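# Slide the door fully open without tipping anything

## Task

Slide the door open to its furthest stop and leave it there, so that it stays open without the robot holding it. Do not let the door slam into either end. At the end the coffee table must still be standing upright, and the robot must not have fallen or be left leaning.

## Robot and tools

ROBOT. The robot is a Hello Robot Stretch 3 with a single arm. It has a two-wheel base (0.33 m long, 0.34 m wide), a lift that rides up and down a mast, a telescoping arm that reaches out to the robot's right, a wrist (yaw, pitch, roll) and a two-finger gripper. The base cannot move sideways. To move the gripper forward or back, drive the base. A turn in place pivots about the point midway between the drive wheels, 0.05 m behind the front edge. With the arm pulled in and the wrist folded, a turn sweeps a radius of 0.28 m. A level, unfolded gripper reaches past that circle.

FRAMES. In the base frame the origin is on the floor between the drive wheels, x points forward, y to the left and z up. hand_pose is reported in this frame, at the point where the closed fingertips meet. With all wrist joints at zero, the hand's x axis points up, its y axis points back along the arm toward the mast, and its z axis points to the rear. The odometry frame is the base frame as it was at the start. Heading is positive to the left, from -3.142 to 3.142.

CAMERAS. head_camera and nav_camera are on the head, and head_pan_rad and head_tilt_rad aim both of them. wrist_camera rides on the gripper. Every successful execute_actions result ends with one image from each camera, taken when the call finishes.

execute_actions takes "actions", a list run in order. An empty list only reports the current state. Each action has these fields:
- "robot": a single command, a list of up to 8 queued commands, or {"stop": true}, which brakes everything and clears the queue.
- "steps": 1 to 450 control steps at 30 per second. The default is 1. {"steps": n} on its own just waits.
- "until": an optional early exit condition.
If any part of a call is invalid or out of range, the whole call is rejected, nothing runs, and current motions carry on.

A command can contain "base", "joints" and "contact_limits":
- base: exactly one key. translate_m is a relative drive in metres, measured from where the base is when that command begins. Positive is forward, and the magnitude is at most 1. rotate_rad is a relative turn in radians, with positive meaning counter-clockwise (left) seen from above, magnitude at most 3.2.
- joints: absolute targets, by name, for this one robot. Any joint left out keeps its old target. The ranges are:
  - lift_m 0 to 1.1 m (arm height).
  - arm_m 0 to 0.52 m (extension).
  - wrist_yaw_rad -1.345 to 4.42. 0 points along the arm, positive swings toward the front, 3.0 is folded over the base.
  - wrist_pitch_rad -1.57 to 0.451. 0 is level and negative tips the fingers down.
  - wrist_roll_rad -2.911 to 2.911.
  - gripper_m -0.089 to 0.179. Larger is wider. The real tip gap is 0.007 m smaller near closed, 0.025 m smaller wide open, and zero below 0.007.
  - head_pan_rad -3.953 to 1.73. 0 is forward, positive is left, and -1.57 looks along the arm.
  - head_tilt_rad -1.53 to 0.419. Negative looks down.
- contact_limits: {"arm_m": e}, where e is a motor effort percentage from 1 to 100. The arm motion ends with contact_stop when that effort is reached. A lower value is gentler, but one that is too low stops the arm at once. The limit lasts until the next arm command, and values above the maximum are cut down.

Queue items are commands or {"pause_s": s}, with s at most 15. Each item starts once everything in the one before has ended "done". For the base and the gripper, off_target also counts. Any other ending drops the rest of the queue. Any new command takes over at once and throws away the rest of an older queue. Base and joint motions continue between calls and while you think.

UNTIL. {"robot": {"status": "ended"}} becomes true when nothing reads moving and the queue is not running. Fields can also be compared, e.g. "arm_m": [">", 0.3] or "base_status": ["!=", "moving"], using the operators = != < <= > >=. Numbers are compared as printed: three decimals for joints, four for base translate/rotate. Do not wait for a reading to equal a value exactly. {"any": {"status": "ended"}} fires when any one motion or the queue finishes.

SPEED. The base reaches 0.30 m/s and 1.9 rad/s only when lift_m is below 0.30, arm_m below 0.03 and wrist_yaw_rad above 2.54. Otherwise it is limited to 0.10 m/s and 0.63 rad/s.

RESULTS.
- base_status shows progress as (moved of goal).
- joint_goals, joint_status and measured_speeds are reported per joint.
- refusals, queue (idle/running/done/dropped/stopped) and queue_left are shown.
- Status words: moving, done, off_target (resting away from the goal, possibly still pushing), contact_stop (the joint is now slack), time_out, stopped, not_commanded, torque_fault (a wrist servo is off for 10 s and limp).
- Lines beginning refused:, dropped: or replaced: explain what happened to goals.
- on_its_own reports goals the robot changed itself, slack or off joints, lean (base_tilt) and unusual rest effort.
- motor_effort is in percent, with the peak since the last result in brackets.
- lidar_m gives 12 distances at 30-degree sectors, starting straight ahead and going counter-clockwise, in a plane 0.17 m high. It sees legs, not tabletops.
- wrist_depth_mm and head_depth_mm are 7x7 median depth grids. The head grid is sideways.
- base_odometry, turned_by_wheels and turned_by_imu report motion.

zoom_image: camera (head_camera, nav_camera or wrist_camera) and region [x0, y0, x1, y1] in pixels of that camera's latest image, no larger than 504 by 504.

finished_scene: pass the scene number. Call it only after every motion has come to rest.

CAUTIONS.
- Move the door slowly, in short increments, so it does not slam into either stop. Let go before finishing; the door must stay open by itself.
- Keep clear of the coffee table.
- Fold or unfold the wrist only with lift_m between 0.32 and 0.95, wrist_pitch_rad -0.4 and roll near 0. With yaw below -0.4, keep pitch at -0.5 or lower.
- Pushing something solid with the gripper above about 0.45 m can tip the robot. A second push after a contact_stop is riskier still. Driving while hooked on something fixed is also risky.
- If the robot starts to lean, reverse the last move in small steps and pull the gripper free. If it stays tipped, lower lift_m to about 0.2.
- Avoid sustained hard pushes with the wrist; they can cause a torque fault.

Each tool is called after "Request:" as name(argument=value, ...), one argument or row to a line, values as JSON.

## Session

Request:
execute_actions(
  actions=[],
)

Scene clock: 0.00 s.
robot.base_odometry: x=+0.000 y=+0.000 heading=+0.000 (m, m, rad; robot's odometry frame)
robot.turned_by_wheels: +0.000 (rad since the last result)
robot.turned_by_imu: +0.000 (rad since the last result)
robot.base_tilt: forward=-1.8 right=-1.1 (deg)
robot.lidar_m: 1.86 1.19 0.87 0.86 0.92 1.43 1.89 2.01 1.63 1.19 1.71 1.89
robot.head_depth_mm: 1651 1781 1791 1768 1755 1747 1754 / 1810 1810 1784 1786 1778 1770 1772 / 1826 1812 1803 1809 1791 1793 1788 / 1839 1838 1834 1827 1817 1812 1797 / 1835 1859 1845 1836 1824 1830 1827 / 1862 1859 1870 1849 1849 1837 1838 / 1881 1872 1878 1860 1866 1856 1859
robot.base_status: not_commanded
robot.joint_positions: lift_m=+0.461 arm_m=+0.001 wrist_yaw_rad=+3.016 wrist_pitch_rad=-0.322 wrist_roll_rad=+0.006 gripper_m=+0.037 head_pan_rad=+0.018 head_tilt_rad=-0.024
robot.joint_goals: lift_m=+0.461 arm_m=+0.001 wrist_yaw_rad=+3.016 wrist_pitch_rad=-0.322 wrist_roll_rad=+0.006 gripper_m=+0.037 head_pan_rad=+0.018 head_tilt_rad=-0.024
robot.joint_status: lift_m=not_commanded arm_m=not_commanded wrist_yaw_rad=not_commanded wrist_pitch_rad=not_commanded wrist_roll_rad=not_commanded gripper_m=not_commanded head_pan_rad=not_commanded head_tilt_rad=not_commanded
robot.measured_speeds: translate_m=+0.000 rotate_rad=+0.000 lift_m=+0.000 arm_m=+0.000 wrist_yaw_rad=+0.000 wrist_pitch_rad=+0.000 wrist_roll_rad=+0.000 head_pan_rad=+0.000 head_tilt_rad=+0.000
robot: refusals=0 queue=idle queue_left=0
robot.motor_effort: left_wheel=+1 right_wheel=-1 lift_m=+23 arm_m=+0 wrist_yaw_rad=+0 wrist_pitch_rad=+7 wrist_roll_rad=+0 gripper_m=+0 head_pan_rad=+1 head_tilt_rad=+2 (%)
robot.hand_pose: x=+0.0081 y=+0.0879 z=+0.4956 quat_wxyz=(+0.157, +0.705, +0.069, +0.688) (m; robot's base frame)
robot.wrist_depth_mm: 831 - 785 811 818 873 912 / 897 - 858 850 890 924 969 / 936 - 910 921 - - - / - - - - - - - / 862 849 - 894 905 956 956 / 723 722 725 747 770 789 797 / 614 644 633 645 652 673 696
pictures: head_camera (sideways: a quarter turn clockwise sets it upright), nav_camera (sideways: a quarter turn counterclockwise sets it upright), wrist_camera
Images, in order (width x height): head_camera 896x504, nav_camera 672x504, wrist_camera 644x364.

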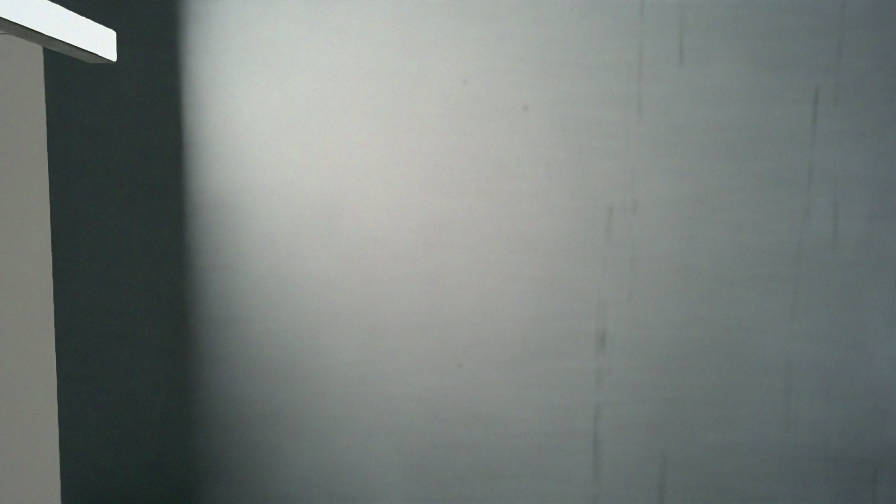

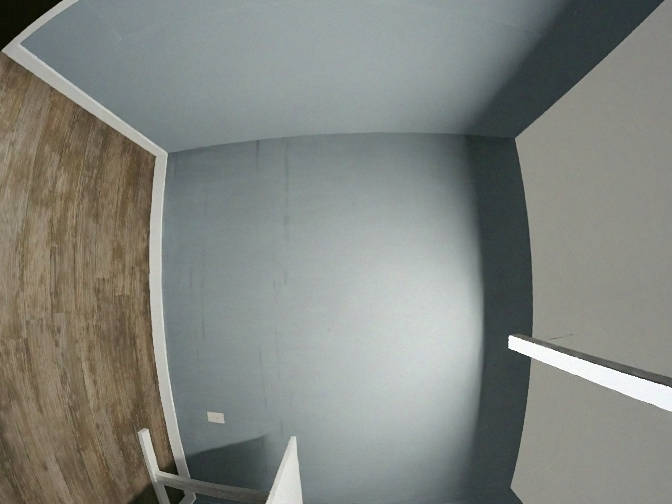

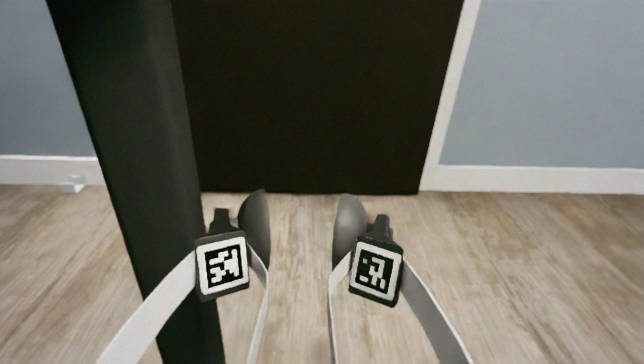

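A door is on the left. Look around.

Request:
execute_actions(
  actions=[
    {"robot":{"joints":{"head_pan_rad":1.57,"head_tilt_rad":-0.3}},"steps":200,"until":{"robot":{"status":"ended"}}},
  ],
)

Request:
execute_actions(
  actions=[
    {"robot":{"joints":{"head_pan_rad":-2.2,"head_tilt_rad":-0.4}},"steps":200,"until":{"robot":{"status":"ended"}}},
  ],
)

Scene clock: 4.10 s.
robot.base_odometry: x=+0.000 y=+0.000 heading=+0.000 (m, m, rad; robot's odometry frame)
robot.turned_by_wheels: +0.000 (rad since the last result)
robot.turned_by_imu: +0.001 (rad since the last result)
robot.base_tilt: forward=-1.8 right=-1.1 (deg)
robot.lidar_m: 1.85 1.19 0.87 0.86 0.92 1.44 1.89 2.02 1.62 1.18 1.71 1.89
robot.head_depth_mm: 721 753 791 825 868 918 969 / 727 761 795 829 876 924 978 / 728 765 799 837 881 931 984 / 735 769 802 847 886 939 989 / 736 770 810 848 893 943 996 / 745 776 813 855 903 951 1003 / 747 781 819 859 903 956 1010
robot.base_status: not_commanded
robot.joint_positions: lift_m=+0.461 arm_m=+0.001 wrist_yaw_rad=+3.016 wrist_pitch_rad=-0.322 wrist_roll_rad=+0.006 gripper_m=+0.037 head_pan_rad=+1.563 head_tilt_rad=-0.296
robot.joint_goals: lift_m=+0.461 arm_m=+0.001 wrist_yaw_rad=+3.016 wrist_pitch_rad=-0.322 wrist_roll_rad=+0.006 gripper_m=+0.037 head_pan_rad=+1.570 head_tilt_rad=-0.300
robot.joint_status: lift_m=not_commanded arm_m=not_commanded wrist_yaw_rad=not_commanded wrist_pitch_rad=not_commanded wrist_roll_rad=not_commanded gripper_m=not_commanded head_pan_rad=done head_tilt_rad=done
robot.measured_speeds: translate_m=+0.000 rotate_rad=+0.000 lift_m=+0.000 arm_m=+0.000 wrist_yaw_rad=+0.000 wrist_pitch_rad=+0.000 wrist_roll_rad=+0.000 head_pan_rad=+0.000 head_tilt_rad=+0.000
robot: refusals=0 queue=done queue_left=0
robot.motor_effort: left_wheel=+1(2) right_wheel=+0(0) lift_m=+23(22) arm_m=+0(0) wrist_yaw_rad=+0(0) wrist_pitch_rad=+7(7) wrist_roll_rad=+0(0) gripper_m=+1(0) head_pan_rad=+3(38) head_tilt_rad=-1(16) (%)
robot.hand_pose: x=+0.0081 y=+0.0879 z=+0.4956 quat_wxyz=(+0.157, +0.705, +0.069, +0.688) (m; robot's base frame)
robot.wrist_depth_mm: 823 - 803 799 809 882 888 / 845 - 856 856 886 972 950 / 951 - 916 928 - - - / - - - - - - - / 842 839 - 884 903 963 966 / 720 724 720 738 775 782 801 / 622 629 640 644 648 667 667
pictures: head_camera (sideways: a quarter turn clockwise sets it upright), nav_camera (sideways: a quarter turn counterclockwise sets it upright), wrist_camera
Images, in order (width x height): head_camera 896x504, nav_camera 672x504, wrist_camera 644x364.

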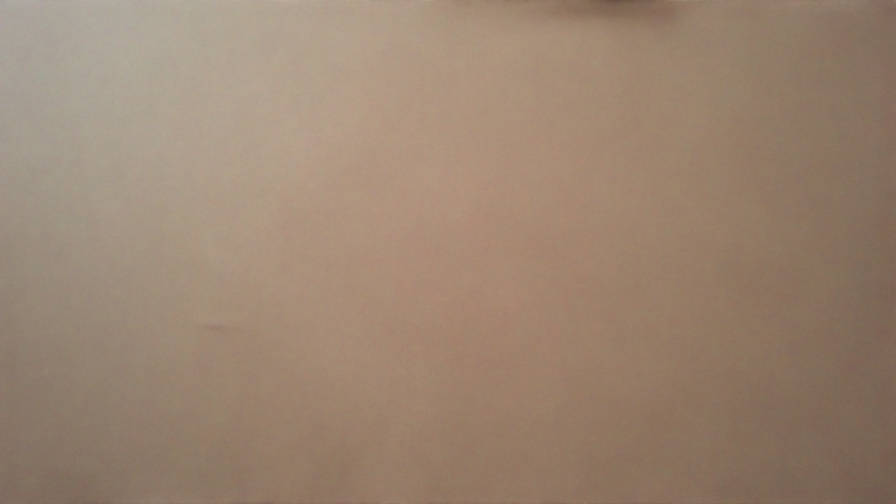

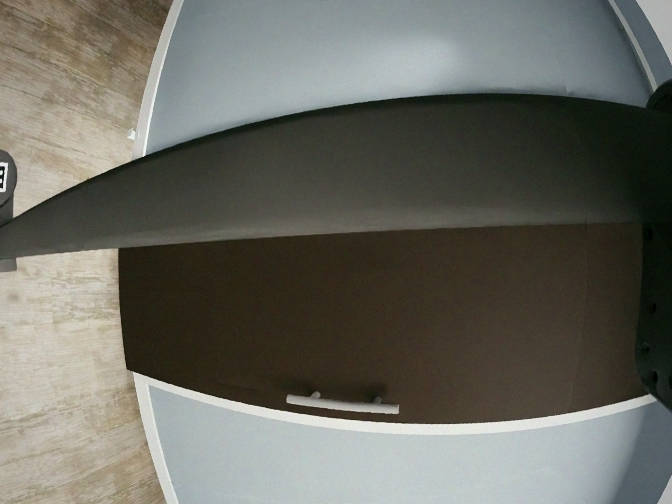

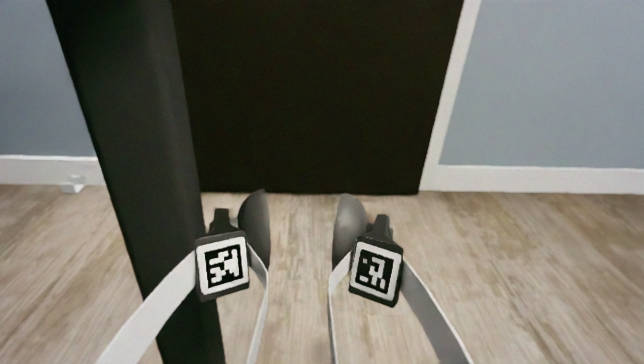

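Scene clock: 6.50 s.
robot.base_odometry: x=+0.000 y=+0.000 heading=+0.000 (m, m, rad; robot's odometry frame)
robot.turned_by_wheels: +0.000 (rad since the last result)
robot.turned_by_imu: +0.000 (rad since the last result)
robot.base_tilt: forward=-1.7 right=-1.1 (deg)
robot.lidar_m: 1.86 1.19 0.87 0.86 0.92 1.44 1.89 2.02 1.62 1.18 1.70 1.89
robot.head_depth_mm: 1921 2106 2264 2405 2404 1857 1490 / 1842 1964 2127 2290 2371 1850 1480 / 1711 1827 1957 2102 2242 1854 1477 / 1608 1726 1839 1956 2102 1854 1486 / 1541 1634 1712 1834 1977 1834 1473 / 1448 1535 1616 1725 1851 1843 1469 / 1368 1452 1532 1630 1718 1770 1468
robot.base_status: not_commanded
robot.joint_positions: lift_m=+0.461 arm_m=+0.001 wrist_yaw_rad=+3.016 wrist_pitch_rad=-0.322 wrist_roll_rad=+0.006 gripper_m=+0.037 head_pan_rad=-2.193 head_tilt_rad=-0.395
robot.joint_goals: lift_m=+0.461 arm_m=+0.001 wrist_yaw_rad=+3.016 wrist_pitch_rad=-0.322 wrist_roll_rad=+0.006 gripper_m=+0.037 head_pan_rad=-2.200 head_tilt_rad=-0.400
robot.joint_status: lift_m=not_commanded arm_m=not_commanded wrist_yaw_rad=not_commanded wrist_pitch_rad=not_commanded wrist_roll_rad=not_commanded gripper_m=not_commanded head_pan_rad=done head_tilt_rad=done
robot.measured_speeds: translate_m=+0.000 rotate_rad=+0.000 lift_m=+0.000 arm_m=+0.000 wrist_yaw_rad=+0.000 wrist_pitch_rad=+0.000 wrist_roll_rad=+0.000 head_pan_rad=+0.000 head_tilt_rad=+0.000
robot: refusals=0 queue=done queue_left=0
robot.motor_effort: left_wheel=+2(1) right_wheel=+0(0) lift_m=+23(22) arm_m=+1(0) wrist_yaw_rad=+0(0) wrist_pitch_rad=+7(7) wrist_roll_rad=+0(0) gripper_m=-1(0) head_pan_rad=-3(36) head_tilt_rad=-2(11) (%)
robot.hand_pose: x=+0.0081 y=+0.0879 z=+0.4956 quat_wxyz=(+0.157, +0.705, +0.069, +0.688) (m; robot's base frame)
robot.wrist_depth_mm: 805 - 789 812 813 879 889 / 876 - 864 867 888 943 971 / 946 - 941 933 - - - / - - - - - - - / 844 830 - 896 919 925 967 / 708 718 723 748 777 790 791 / 615 642 630 650 663 663 690
pictures: head_camera (sideways: a quarter turn clockwise sets it upright), nav_camera (sideways: a quarter turn counterclockwise sets it upright), wrist_camera
Images, in order (width x height): head_camera 896x504, nav_camera 672x504, wrist_camera 644x364.

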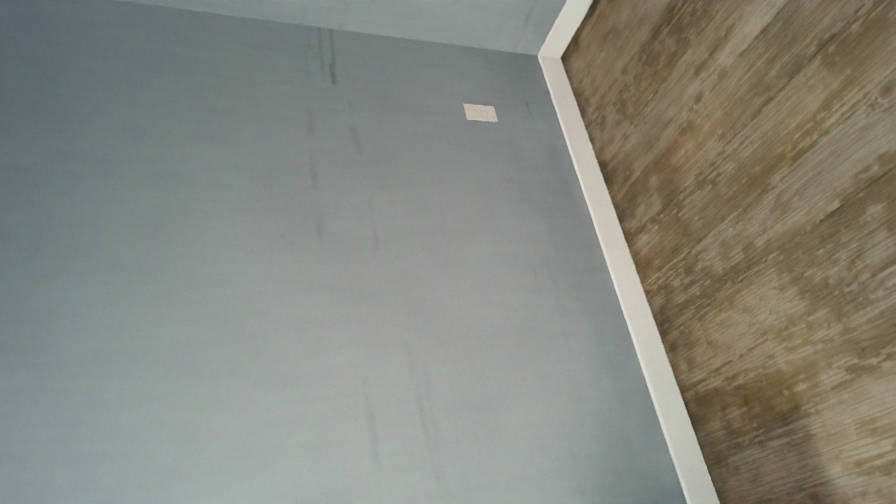

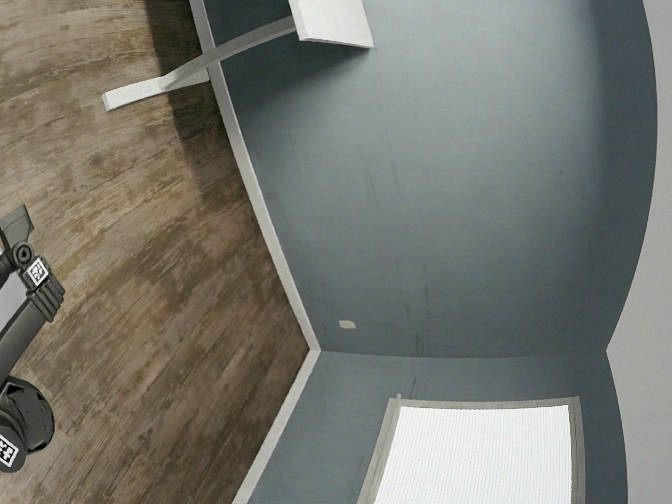

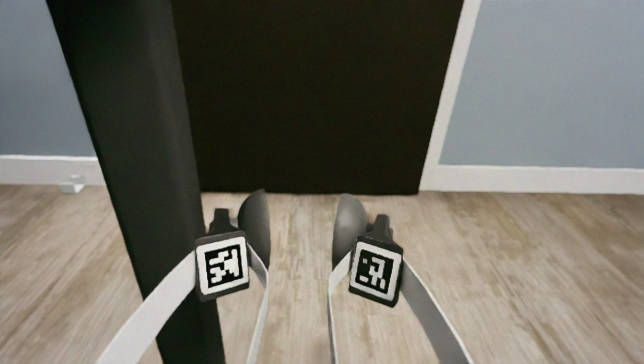

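Request:
execute_actions(
  actions=[
    {"robot":[{"base":{"rotate_rad":0.75},"joints":{"head_pan_rad":-1.57,"head_tilt_rad":-0.5,"wrist_pitch_rad":-0.4,"lift_m":0.8}},{"base":{"translate_m":0.33}},{"base":{"rotate_rad":2.337}},{"joints":{"wrist_yaw_rad":0,"gripper_m":0.15}},{"joints":{"wrist_pitch_rad":0}}],"steps":450,"until":{"robot":{"status":"ended"}}},
    {"steps":200,"until":{"robot":{"status":"ended"}}},
  ],
)

Scene clock: 30.87 s.
robot.base_odometry: x=+0.241 y=+0.225 heading=+3.087 (m, m, rad; robot's odometry frame)
robot.turned_by_wheels: +3.087 (rad since the last result)
robot.turned_by_imu: +3.122 (rad since the last result)
robot.base_tilt: forward=-1.8 right=-1.1 (deg)
robot.lidar_m: 2.11 2.20 1.90 1.39 1.91 1.70 1.64 0.94 0.64 0.62 0.64 0.89
robot.head_depth_mm: 505 561 622 697 775 861 971 / 500 537 571 632 713 824 953 / 499 538 583 630 685 786 868 / 498 538 584 638 703 781 867 / 498 537 583 635 704 768 887 / 498 537 582 636 703 780 882 / 498 536 581 636 699 779 881
robot.base_status: done (rotate_rad +2.3368 of +2.3370)
robot.joint_positions: lift_m=+0.799 arm_m=+0.001 wrist_yaw_rad=+0.002 wrist_pitch_rad=-0.021 wrist_roll_rad=+0.006 gripper_m=+0.150 head_pan_rad=-1.577 head_tilt_rad=-0.494
robot.joint_goals: lift_m=+0.800 arm_m=+0.001 wrist_yaw_rad=+0.000 wrist_pitch_rad=+0.000 wrist_roll_rad=+0.006 gripper_m=+0.150 head_pan_rad=-1.570 head_tilt_rad=-0.500
robot.joint_status: lift_m=done arm_m=not_commanded wrist_yaw_rad=done wrist_pitch_rad=done wrist_roll_rad=not_commanded gripper_m=done head_pan_rad=done head_tilt_rad=done
robot.measured_speeds: translate_m=+0.000 rotate_rad=+0.000 lift_m=+0.000 arm_m=+0.000 wrist_yaw_rad=+0.000 wrist_pitch_rad=+0.000 wrist_roll_rad=+0.000 head_pan_rad=+0.000 head_tilt_rad=+0.000
robot: refusals=0 queue=done queue_left=0
robot.motor_effort: left_wheel=-2(7) right_wheel=+4(9) lift_m=+35(36) arm_m=+1(0) wrist_yaw_rad=-1(1) wrist_pitch_rad=+10(10) wrist_roll_rad=+0(0) gripper_m=+1(90) head_pan_rad=+3(34) head_tilt_rad=-2(15) (%)
robot.hand_pose: x=-0.0210 y=-0.4015 z=+0.9085 quat_wxyz=(+0.705, +0.008, -0.709, -0.007) (m; robot's base frame)
robot.wrist_depth_mm: 337 340 340 340 339 387 399 / 351 353 350 353 355 405 415 / 362 366 368 369 365 424 430 / 379 378 377 380 379 438 443 / 386 392 394 395 399 459 468 / - 410 409 412 412 - 478 / 424 424 424 427 436 496 499
pictures: head_camera (sideways: a quarter turn clockwise sets it upright), nav_camera (sideways: a quarter turn counterclockwise sets it upright), wrist_camera
Images, in order (width x height): head_camera 896x504, nav_camera 672x504, wrist_camera 644x364.

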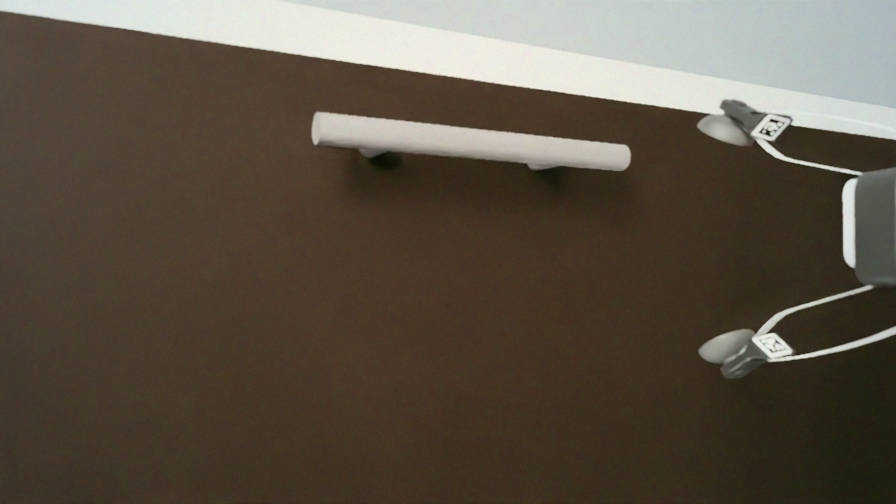

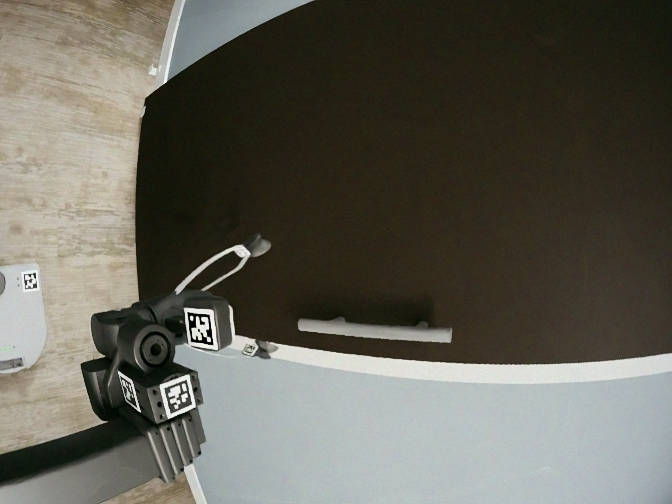

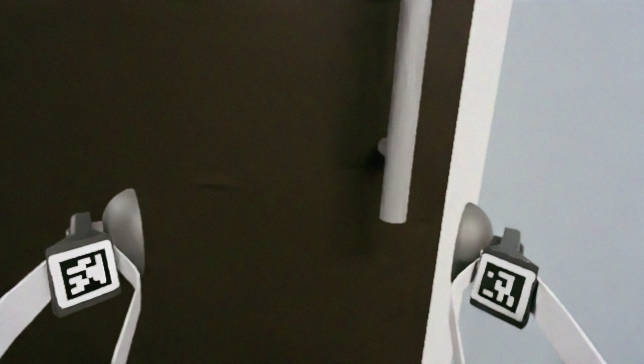

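Request:
zoom_image(
  camera="nav_camera",
  region=[100, 20, 220, 140],
)

Region (100, 20, 220, 140) of nav_camera's 672x504 image, scaled by 4.200, with more detail than that image has.

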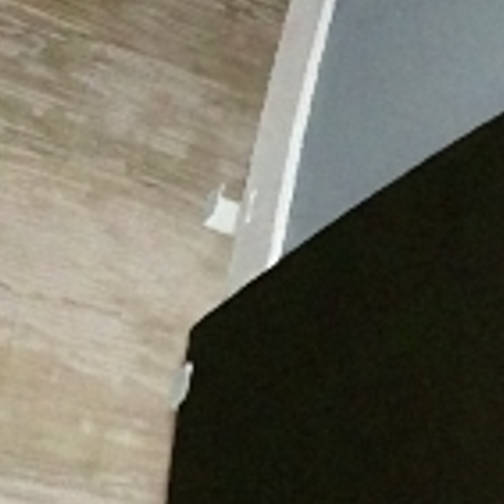

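Request:
execute_actions(
  actions=[
    {"robot":[{"base":{"translate_m":-0.088},"joints":{"lift_m":0.87,"arm_m":0.07}},{"joints":{"arm_m":0.15}}],"steps":450,"until":{"robot":{"status":"ended"}}},
  ],
)

Scene clock: 41.63 s.
robot.base_odometry: x=+0.329 y=+0.220 heading=+3.087 (m, m, rad; robot's odometry frame)
robot.turned_by_wheels: +0.000 (rad since the last result)
robot.turned_by_imu: +0.001 (rad since the last result)
robot.base_tilt: forward=-1.8 right=-1.1 (deg)
robot.lidar_m: 2.20 2.29 1.90 1.39 1.85 1.60 1.55 0.94 0.69 0.62 0.64 0.89
robot.head_depth_mm: 548 590 640 701 763 - - / 537 578 632 697 749 - 1014 / 498 537 588 645 682 - 987 / 498 534 569 618 673 - 908 / 496 536 582 634 714 781 877 / 496 535 579 633 700 779 875 / 497 534 579 634 697 776 877
robot.base_status: done (translate_m -0.0880 of -0.0880)
robot.joint_positions: lift_m=+0.869 arm_m=+0.150 wrist_yaw_rad=+0.001 wrist_pitch_rad=-0.019 wrist_roll_rad=+0.006 gripper_m=+0.150 head_pan_rad=-1.577 head_tilt_rad=-0.494
robot.joint_goals: lift_m=+0.870 arm_m=+0.150 wrist_yaw_rad=+0.000 wrist_pitch_rad=+0.000 wrist_roll_rad=+0.006 gripper_m=+0.150 head_pan_rad=-1.570 head_tilt_rad=-0.500
robot.joint_status: lift_m=done arm_m=done wrist_yaw_rad=done wrist_pitch_rad=done wrist_roll_rad=not_commanded gripper_m=done head_pan_rad=done head_tilt_rad=done
robot.measured_speeds: translate_m=+0.000 rotate_rad=+0.000 lift_m=+0.000 arm_m=+0.000 wrist_yaw_rad=+0.000 wrist_pitch_rad=+0.000 wrist_roll_rad=+0.000 head_pan_rad=+0.000 head_tilt_rad=+0.000
robot: refusals=0 queue=done queue_left=0
robot.motor_effort: left_wheel=-2(8) right_wheel=+4(4) lift_m=+35(35) arm_m=+3(3) wrist_yaw_rad=+0(1) wrist_pitch_rad=+8(9) wrist_roll_rad=+0(0) gripper_m=+0(0) head_pan_rad=+3(3) head_tilt_rad=-3(2) (%)
robot.hand_pose: x=-0.0212 y=-0.5504 z=+0.9790 quat_wxyz=(+0.705, +0.007, -0.709, -0.007) (m; robot's base frame)
robot.wrist_depth_mm: 202 203 205 147 207 257 262 / 210 210 210 152 214 266 268 / 217 217 219 157 224 277 281 / 225 226 226 163 233 287 291 / 232 234 236 171 280 299 301 / - 243 246 178 271 - 310 / 254 256 255 255 307 327 327
pictures: head_camera (sideways: a quarter turn clockwise sets it upright), nav_camera (sideways: a quarter turn counterclockwise sets it upright), wrist_camera
Images, in order (width x height): head_camera 896x504, nav_camera 672x504, wrist_camera 644x364.

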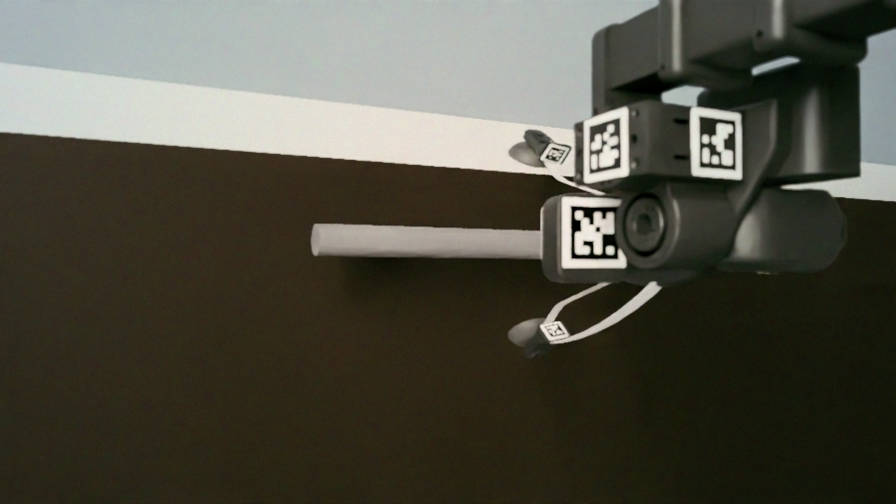

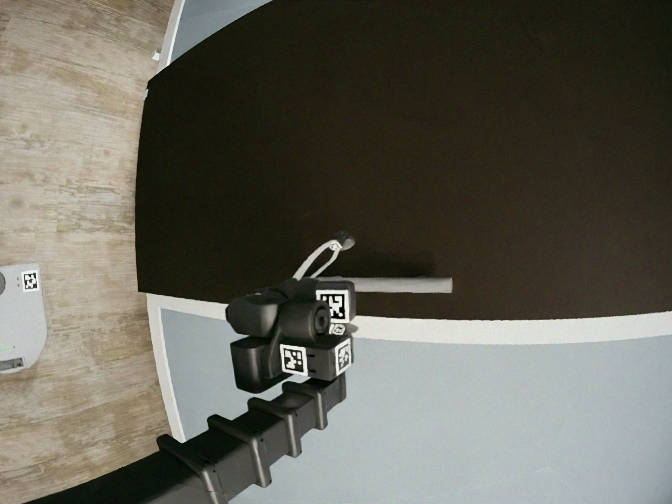

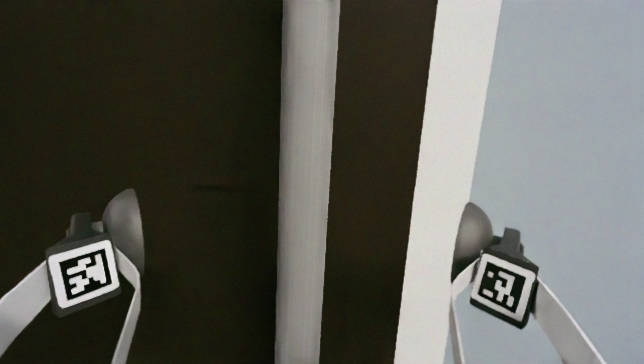

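Request:
execute_actions(
  actions=[
    {"robot":[{"joints":{"arm_m":0.165}},{"joints":{"gripper_m":0.015}}],"steps":450,"until":{"robot":{"status":"ended"}}},
  ],
)

Request:
execute_actions(
  actions=[
    {"robot":{"base":{"translate_m":0.15}},"steps":450,"until":{"robot":{"status":"ended"}}},
  ],
)

Scene clock: 48.13 s.
robot.base_odometry: x=+0.329 y=+0.220 heading=+3.087 (m, m, rad; robot's odometry frame)
robot.turned_by_wheels: +0.000 (rad since the last result)
robot.turned_by_imu: +0.001 (rad since the last result)
robot.base_tilt: forward=-1.7 right=-1.1 (deg)
robot.lidar_m: 2.20 2.30 1.90 1.39 1.86 1.60 1.55 0.93 0.69 0.62 0.64 0.89
robot.head_depth_mm: 548 592 641 700 761 - - / 537 577 632 693 751 - 995 / 498 537 588 643 703 - 963 / 497 536 567 611 - - 896 / 498 536 581 636 699 783 872 / 496 534 579 633 698 777 881 / 496 535 581 634 695 778 876
robot.base_status: done (translate_m -0.0880 of -0.0880)
robot.joint_positions: lift_m=+0.869 arm_m=+0.165 wrist_yaw_rad=+0.001 wrist_pitch_rad=-0.019 wrist_roll_rad=+0.006 gripper_m=+0.015 head_pan_rad=-1.577 head_tilt_rad=-0.494
robot.joint_goals: lift_m=+0.870 arm_m=+0.165 wrist_yaw_rad=+0.000 wrist_pitch_rad=+0.000 wrist_roll_rad=+0.006 gripper_m=+0.015 head_pan_rad=-1.570 head_tilt_rad=-0.500
robot.joint_status: lift_m=done arm_m=done wrist_yaw_rad=done wrist_pitch_rad=done wrist_roll_rad=not_commanded gripper_m=done head_pan_rad=done head_tilt_rad=done
robot.measured_speeds: translate_m=+0.000 rotate_rad=+0.000 lift_m=+0.000 arm_m=+0.000 wrist_yaw_rad=+0.000 wrist_pitch_rad=+0.000 wrist_roll_rad=+0.000 head_pan_rad=+0.000 head_tilt_rad=+0.000
robot: refusals=0 queue=done queue_left=0
robot.motor_effort: left_wheel=-2(2) right_wheel=+4(5) lift_m=+35(35) arm_m=+3(1) wrist_yaw_rad=-1(1) wrist_pitch_rad=+8(8) wrist_roll_rad=+0(0) gripper_m=-6(89) head_pan_rad=+3(3) head_tilt_rad=-2(2) (%)
robot.hand_pose: x=-0.0212 y=-0.5654 z=+0.9790 quat_wxyz=(+0.705, +0.007, -0.709, -0.007) (m; robot's base frame)
robot.wrist_depth_mm: 188 188 190 130 192 236 246 / 196 196 196 135 200 251 255 / 202 203 203 141 207 264 265 / 209 210 212 145 216 271 275 / 217 217 218 149 264 285 285 / 227 227 230 156 280 294 298 / 236 237 238 202 243 306 310
pictures: head_camera (sideways: a quarter turn clockwise sets it upright), nav_camera (sideways: a quarter turn counterclockwise sets it upright), wrist_camera
Images, in order (width x height): head_camera 896x504, nav_camera 672x504, wrist_camera 644x364.

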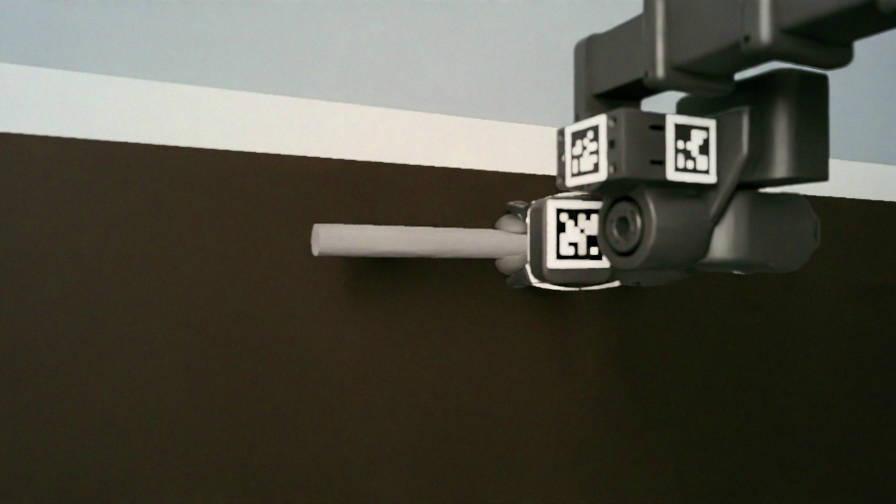

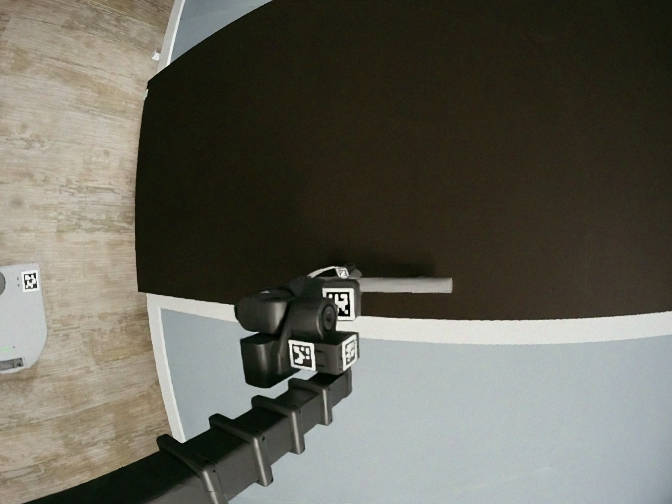

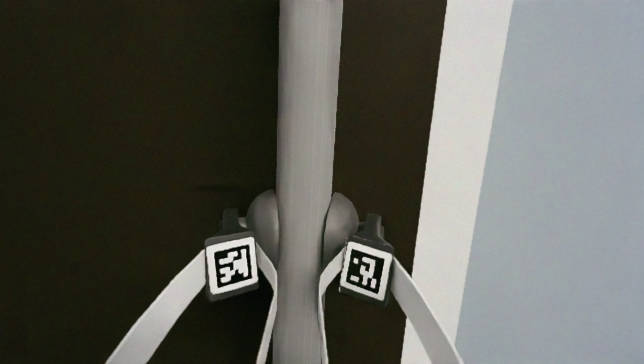

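Scene clock: 50.70 s.
robot.base_odometry: x=+0.180 y=+0.228 heading=+3.087 (m, m, rad; robot's odometry frame)
robot.turned_by_wheels: +0.000 (rad since the last result)
robot.turned_by_imu: +0.000 (rad since the last result)
robot.base_tilt: forward=-1.8 right=-1.1 (deg)
robot.lidar_m: 2.05 2.14 1.89 1.40 1.92 1.76 1.70 0.94 0.70 0.62 0.64 0.89
robot.head_depth_mm: 2484 2602 706 717 758 - - / 2518 2684 2938 2998 2317 - 1012 / 499 537 588 655 691 - 1298 / 499 536 568 610 - - 895 / 498 538 581 636 700 779 878 / 497 536 581 634 699 780 875 / 495 536 580 632 699 776 874
robot.base_status: done (translate_m +0.1500 of +0.1500)
robot.joint_positions: lift_m=+0.869 arm_m=+0.165 wrist_yaw_rad=+0.009 wrist_pitch_rad=-0.019 wrist_roll_rad=+0.006 gripper_m=+0.015 head_pan_rad=-1.577 head_tilt_rad=-0.494
robot.joint_goals: lift_m=+0.870 arm_m=+0.165 wrist_yaw_rad=+0.000 wrist_pitch_rad=+0.000 wrist_roll_rad=+0.006 gripper_m=+0.015 head_pan_rad=-1.570 head_tilt_rad=-0.500
robot.joint_status: lift_m=done arm_m=done wrist_yaw_rad=done wrist_pitch_rad=done wrist_roll_rad=not_commanded gripper_m=done head_pan_rad=done head_tilt_rad=done
robot.measured_speeds: translate_m=+0.000 rotate_rad=+0.000 lift_m=+0.000 arm_m=+0.000 wrist_yaw_rad=+0.000 wrist_pitch_rad=+0.000 wrist_roll_rad=+0.000 head_pan_rad=+0.000 head_tilt_rad=+0.000
robot: refusals=0 queue=done queue_left=0
robot.motor_effort: left_wheel=+0(14) right_wheel=+0(33) lift_m=+35(35) arm_m=+2(2) wrist_yaw_rad=-7(48) wrist_pitch_rad=+8(8) wrist_roll_rad=+0(0) gripper_m=-6(13) head_pan_rad=+3(3) head_tilt_rad=-3(2) (%)
robot.hand_pose: x=-0.0192 y=-0.5655 z=+0.9790 quat_wxyz=(+0.705, +0.010, -0.709, -0.004) (m; robot's base frame)
robot.wrist_depth_mm: 191 190 191 131 193 - 271 / 196 198 197 136 200 - 265 / 202 205 205 141 207 - 266 / 209 212 213 145 216 384 268 / 218 221 219 149 - 381 274 / 228 228 232 156 - 374 284 / 238 238 240 204 244 368 300
pictures: head_camera (sideways: a quarter turn clockwise sets it upright), nav_camera (sideways: a quarter turn counterclockwise sets it upright), wrist_camera
Images, in order (width x height): head_camera 896x504, nav_camera 672x504, wrist_camera 644x364.

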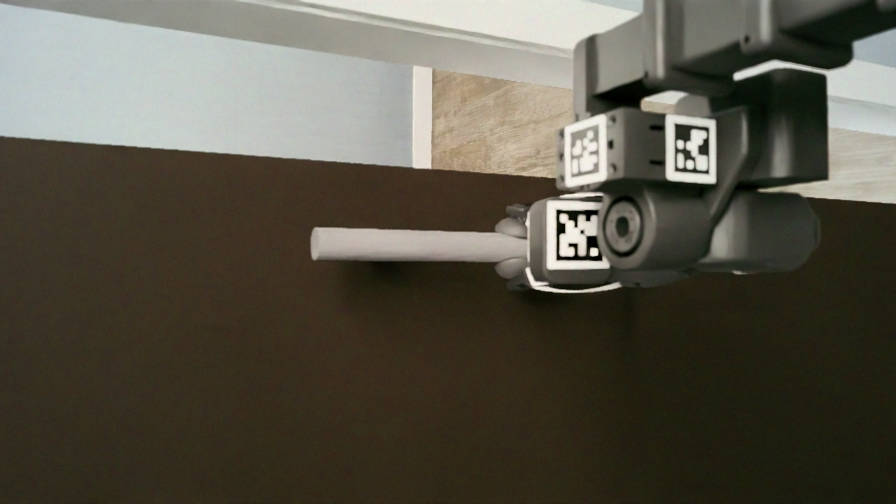

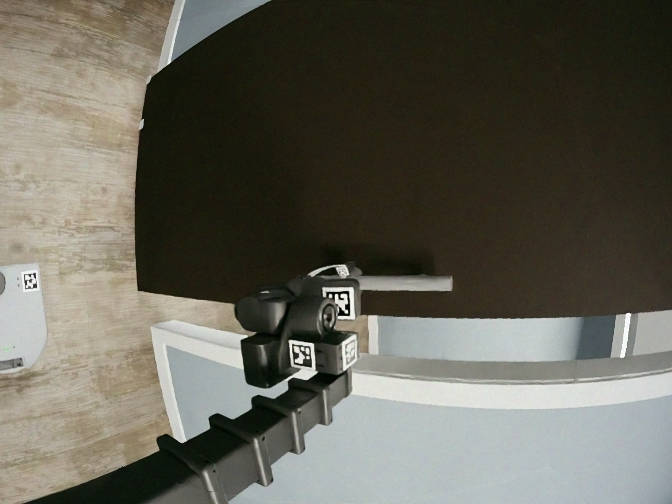

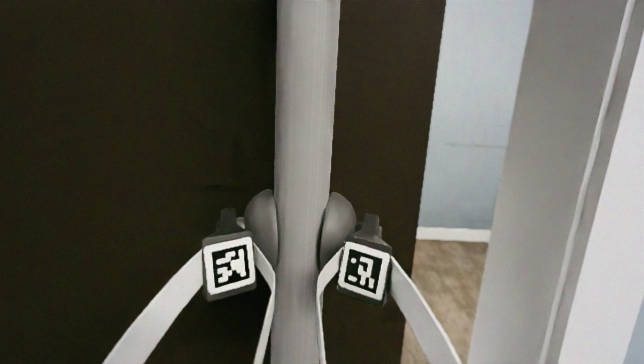

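Request:
execute_actions(
  actions=[
    {"robot":{"base":{"translate_m":0.55},"joints":{"head_pan_rad":-0.6,"head_tilt_rad":0.3}},"steps":205,"until":{"robot":{"wrist_yaw_rad":["<",-0.12]}}},
    {"robot":{"stop":true},"steps":10},
  ],
)

Scene clock: 60.93 s.
robot.base_odometry: x=-0.370 y=+0.259 heading=+3.087 (m, m, rad; robot's odometry frame)
robot.turned_by_wheels: +0.000 (rad since the last result)
robot.turned_by_imu: +0.000 (rad since the last result)
robot.base_tilt: forward=-1.8 right=-1.0 (deg)
robot.lidar_m: 1.50 1.57 1.89 1.83 1.91 2.32 2.24 1.03 1.13 0.62 0.65 0.90
robot.head_depth_mm: 865 820 783 744 715 683 656 / 1055 930 881 835 796 758 727 / 1210 1078 1015 950 903 852 811 / 1284 1371 1295 1202 1130 1069 1007 / 1288 1563 1563 1438 1336 1243 1167 / 1287 1630 1720 1630 1539 1452 1364 / 1292 1628 1608 1549 1467 1393 1336
robot.base_status: done (translate_m +0.5500 of +0.5500)
robot.joint_positions: lift_m=+0.869 arm_m=+0.165 wrist_yaw_rad=+0.009 wrist_pitch_rad=-0.019 wrist_roll_rad=+0.006 gripper_m=+0.015 head_pan_rad=-0.607 head_tilt_rad=+0.283
robot.joint_goals: lift_m=+0.870 arm_m=+0.165 wrist_yaw_rad=+0.000 wrist_pitch_rad=+0.000 wrist_roll_rad=+0.006 gripper_m=+0.015 head_pan_rad=-0.600 head_tilt_rad=+0.300
robot.joint_status: lift_m=done arm_m=done wrist_yaw_rad=done wrist_pitch_rad=done wrist_roll_rad=not_commanded gripper_m=done head_pan_rad=done head_tilt_rad=done
robot.measured_speeds: translate_m=+0.000 rotate_rad=+0.000 lift_m=+0.000 arm_m=+0.000 wrist_yaw_rad=+0.000 wrist_pitch_rad=+0.000 wrist_roll_rad=+0.000 head_pan_rad=+0.000 head_tilt_rad=+0.000
robot: refusals=0 queue=done queue_left=0
robot.motor_effort: left_wheel=+2(14) right_wheel=-2(33) lift_m=+35(35) arm_m=+2(2) wrist_yaw_rad=-7(49) wrist_pitch_rad=+8(8) wrist_roll_rad=+0(0) gripper_m=-5(14) head_pan_rad=+3(37) head_tilt_rad=+7(37) (%)
robot.hand_pose: x=-0.0191 y=-0.5655 z=+0.9791 quat_wxyz=(+0.705, +0.010, -0.709, -0.004) (m; robot's base frame)
robot.wrist_depth_mm: 199 199 198 140 201 - - / 204 205 206 145 209 - - / 212 212 214 151 218 - - / 220 221 222 156 227 - - / 229 229 229 158 - - - / 238 237 243 166 - - - / 248 248 250 247 - - -
pictures: head_camera (sideways: a quarter turn clockwise sets it upright), nav_camera (sideways: a quarter turn counterclockwise sets it upright), wrist_camera
Images, in order (width x height): head_camera 896x504, nav_camera 672x504, wrist_camera 644x364.

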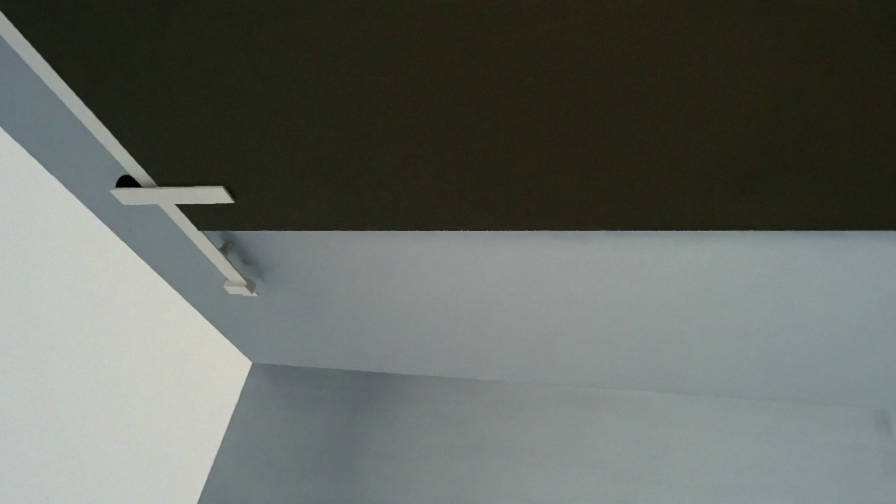

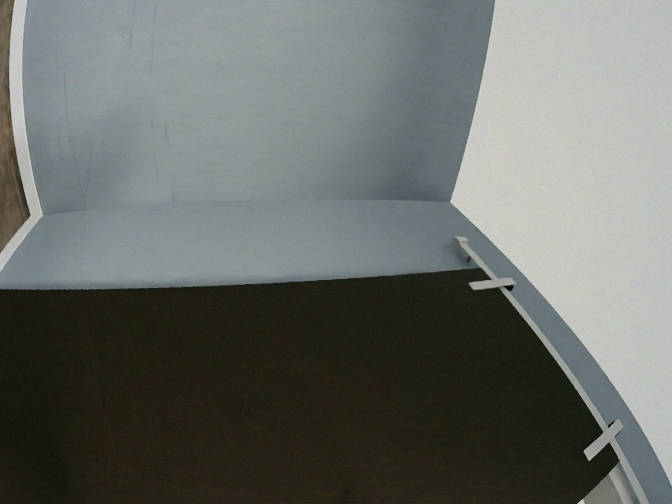

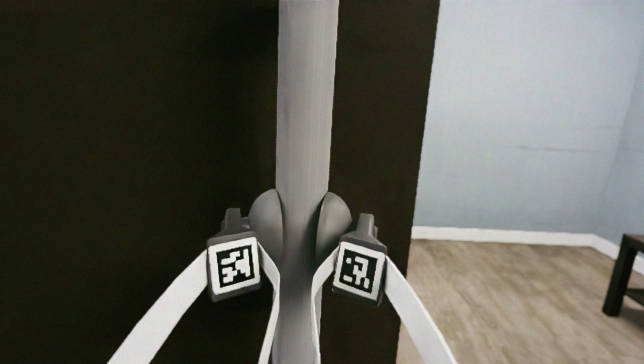

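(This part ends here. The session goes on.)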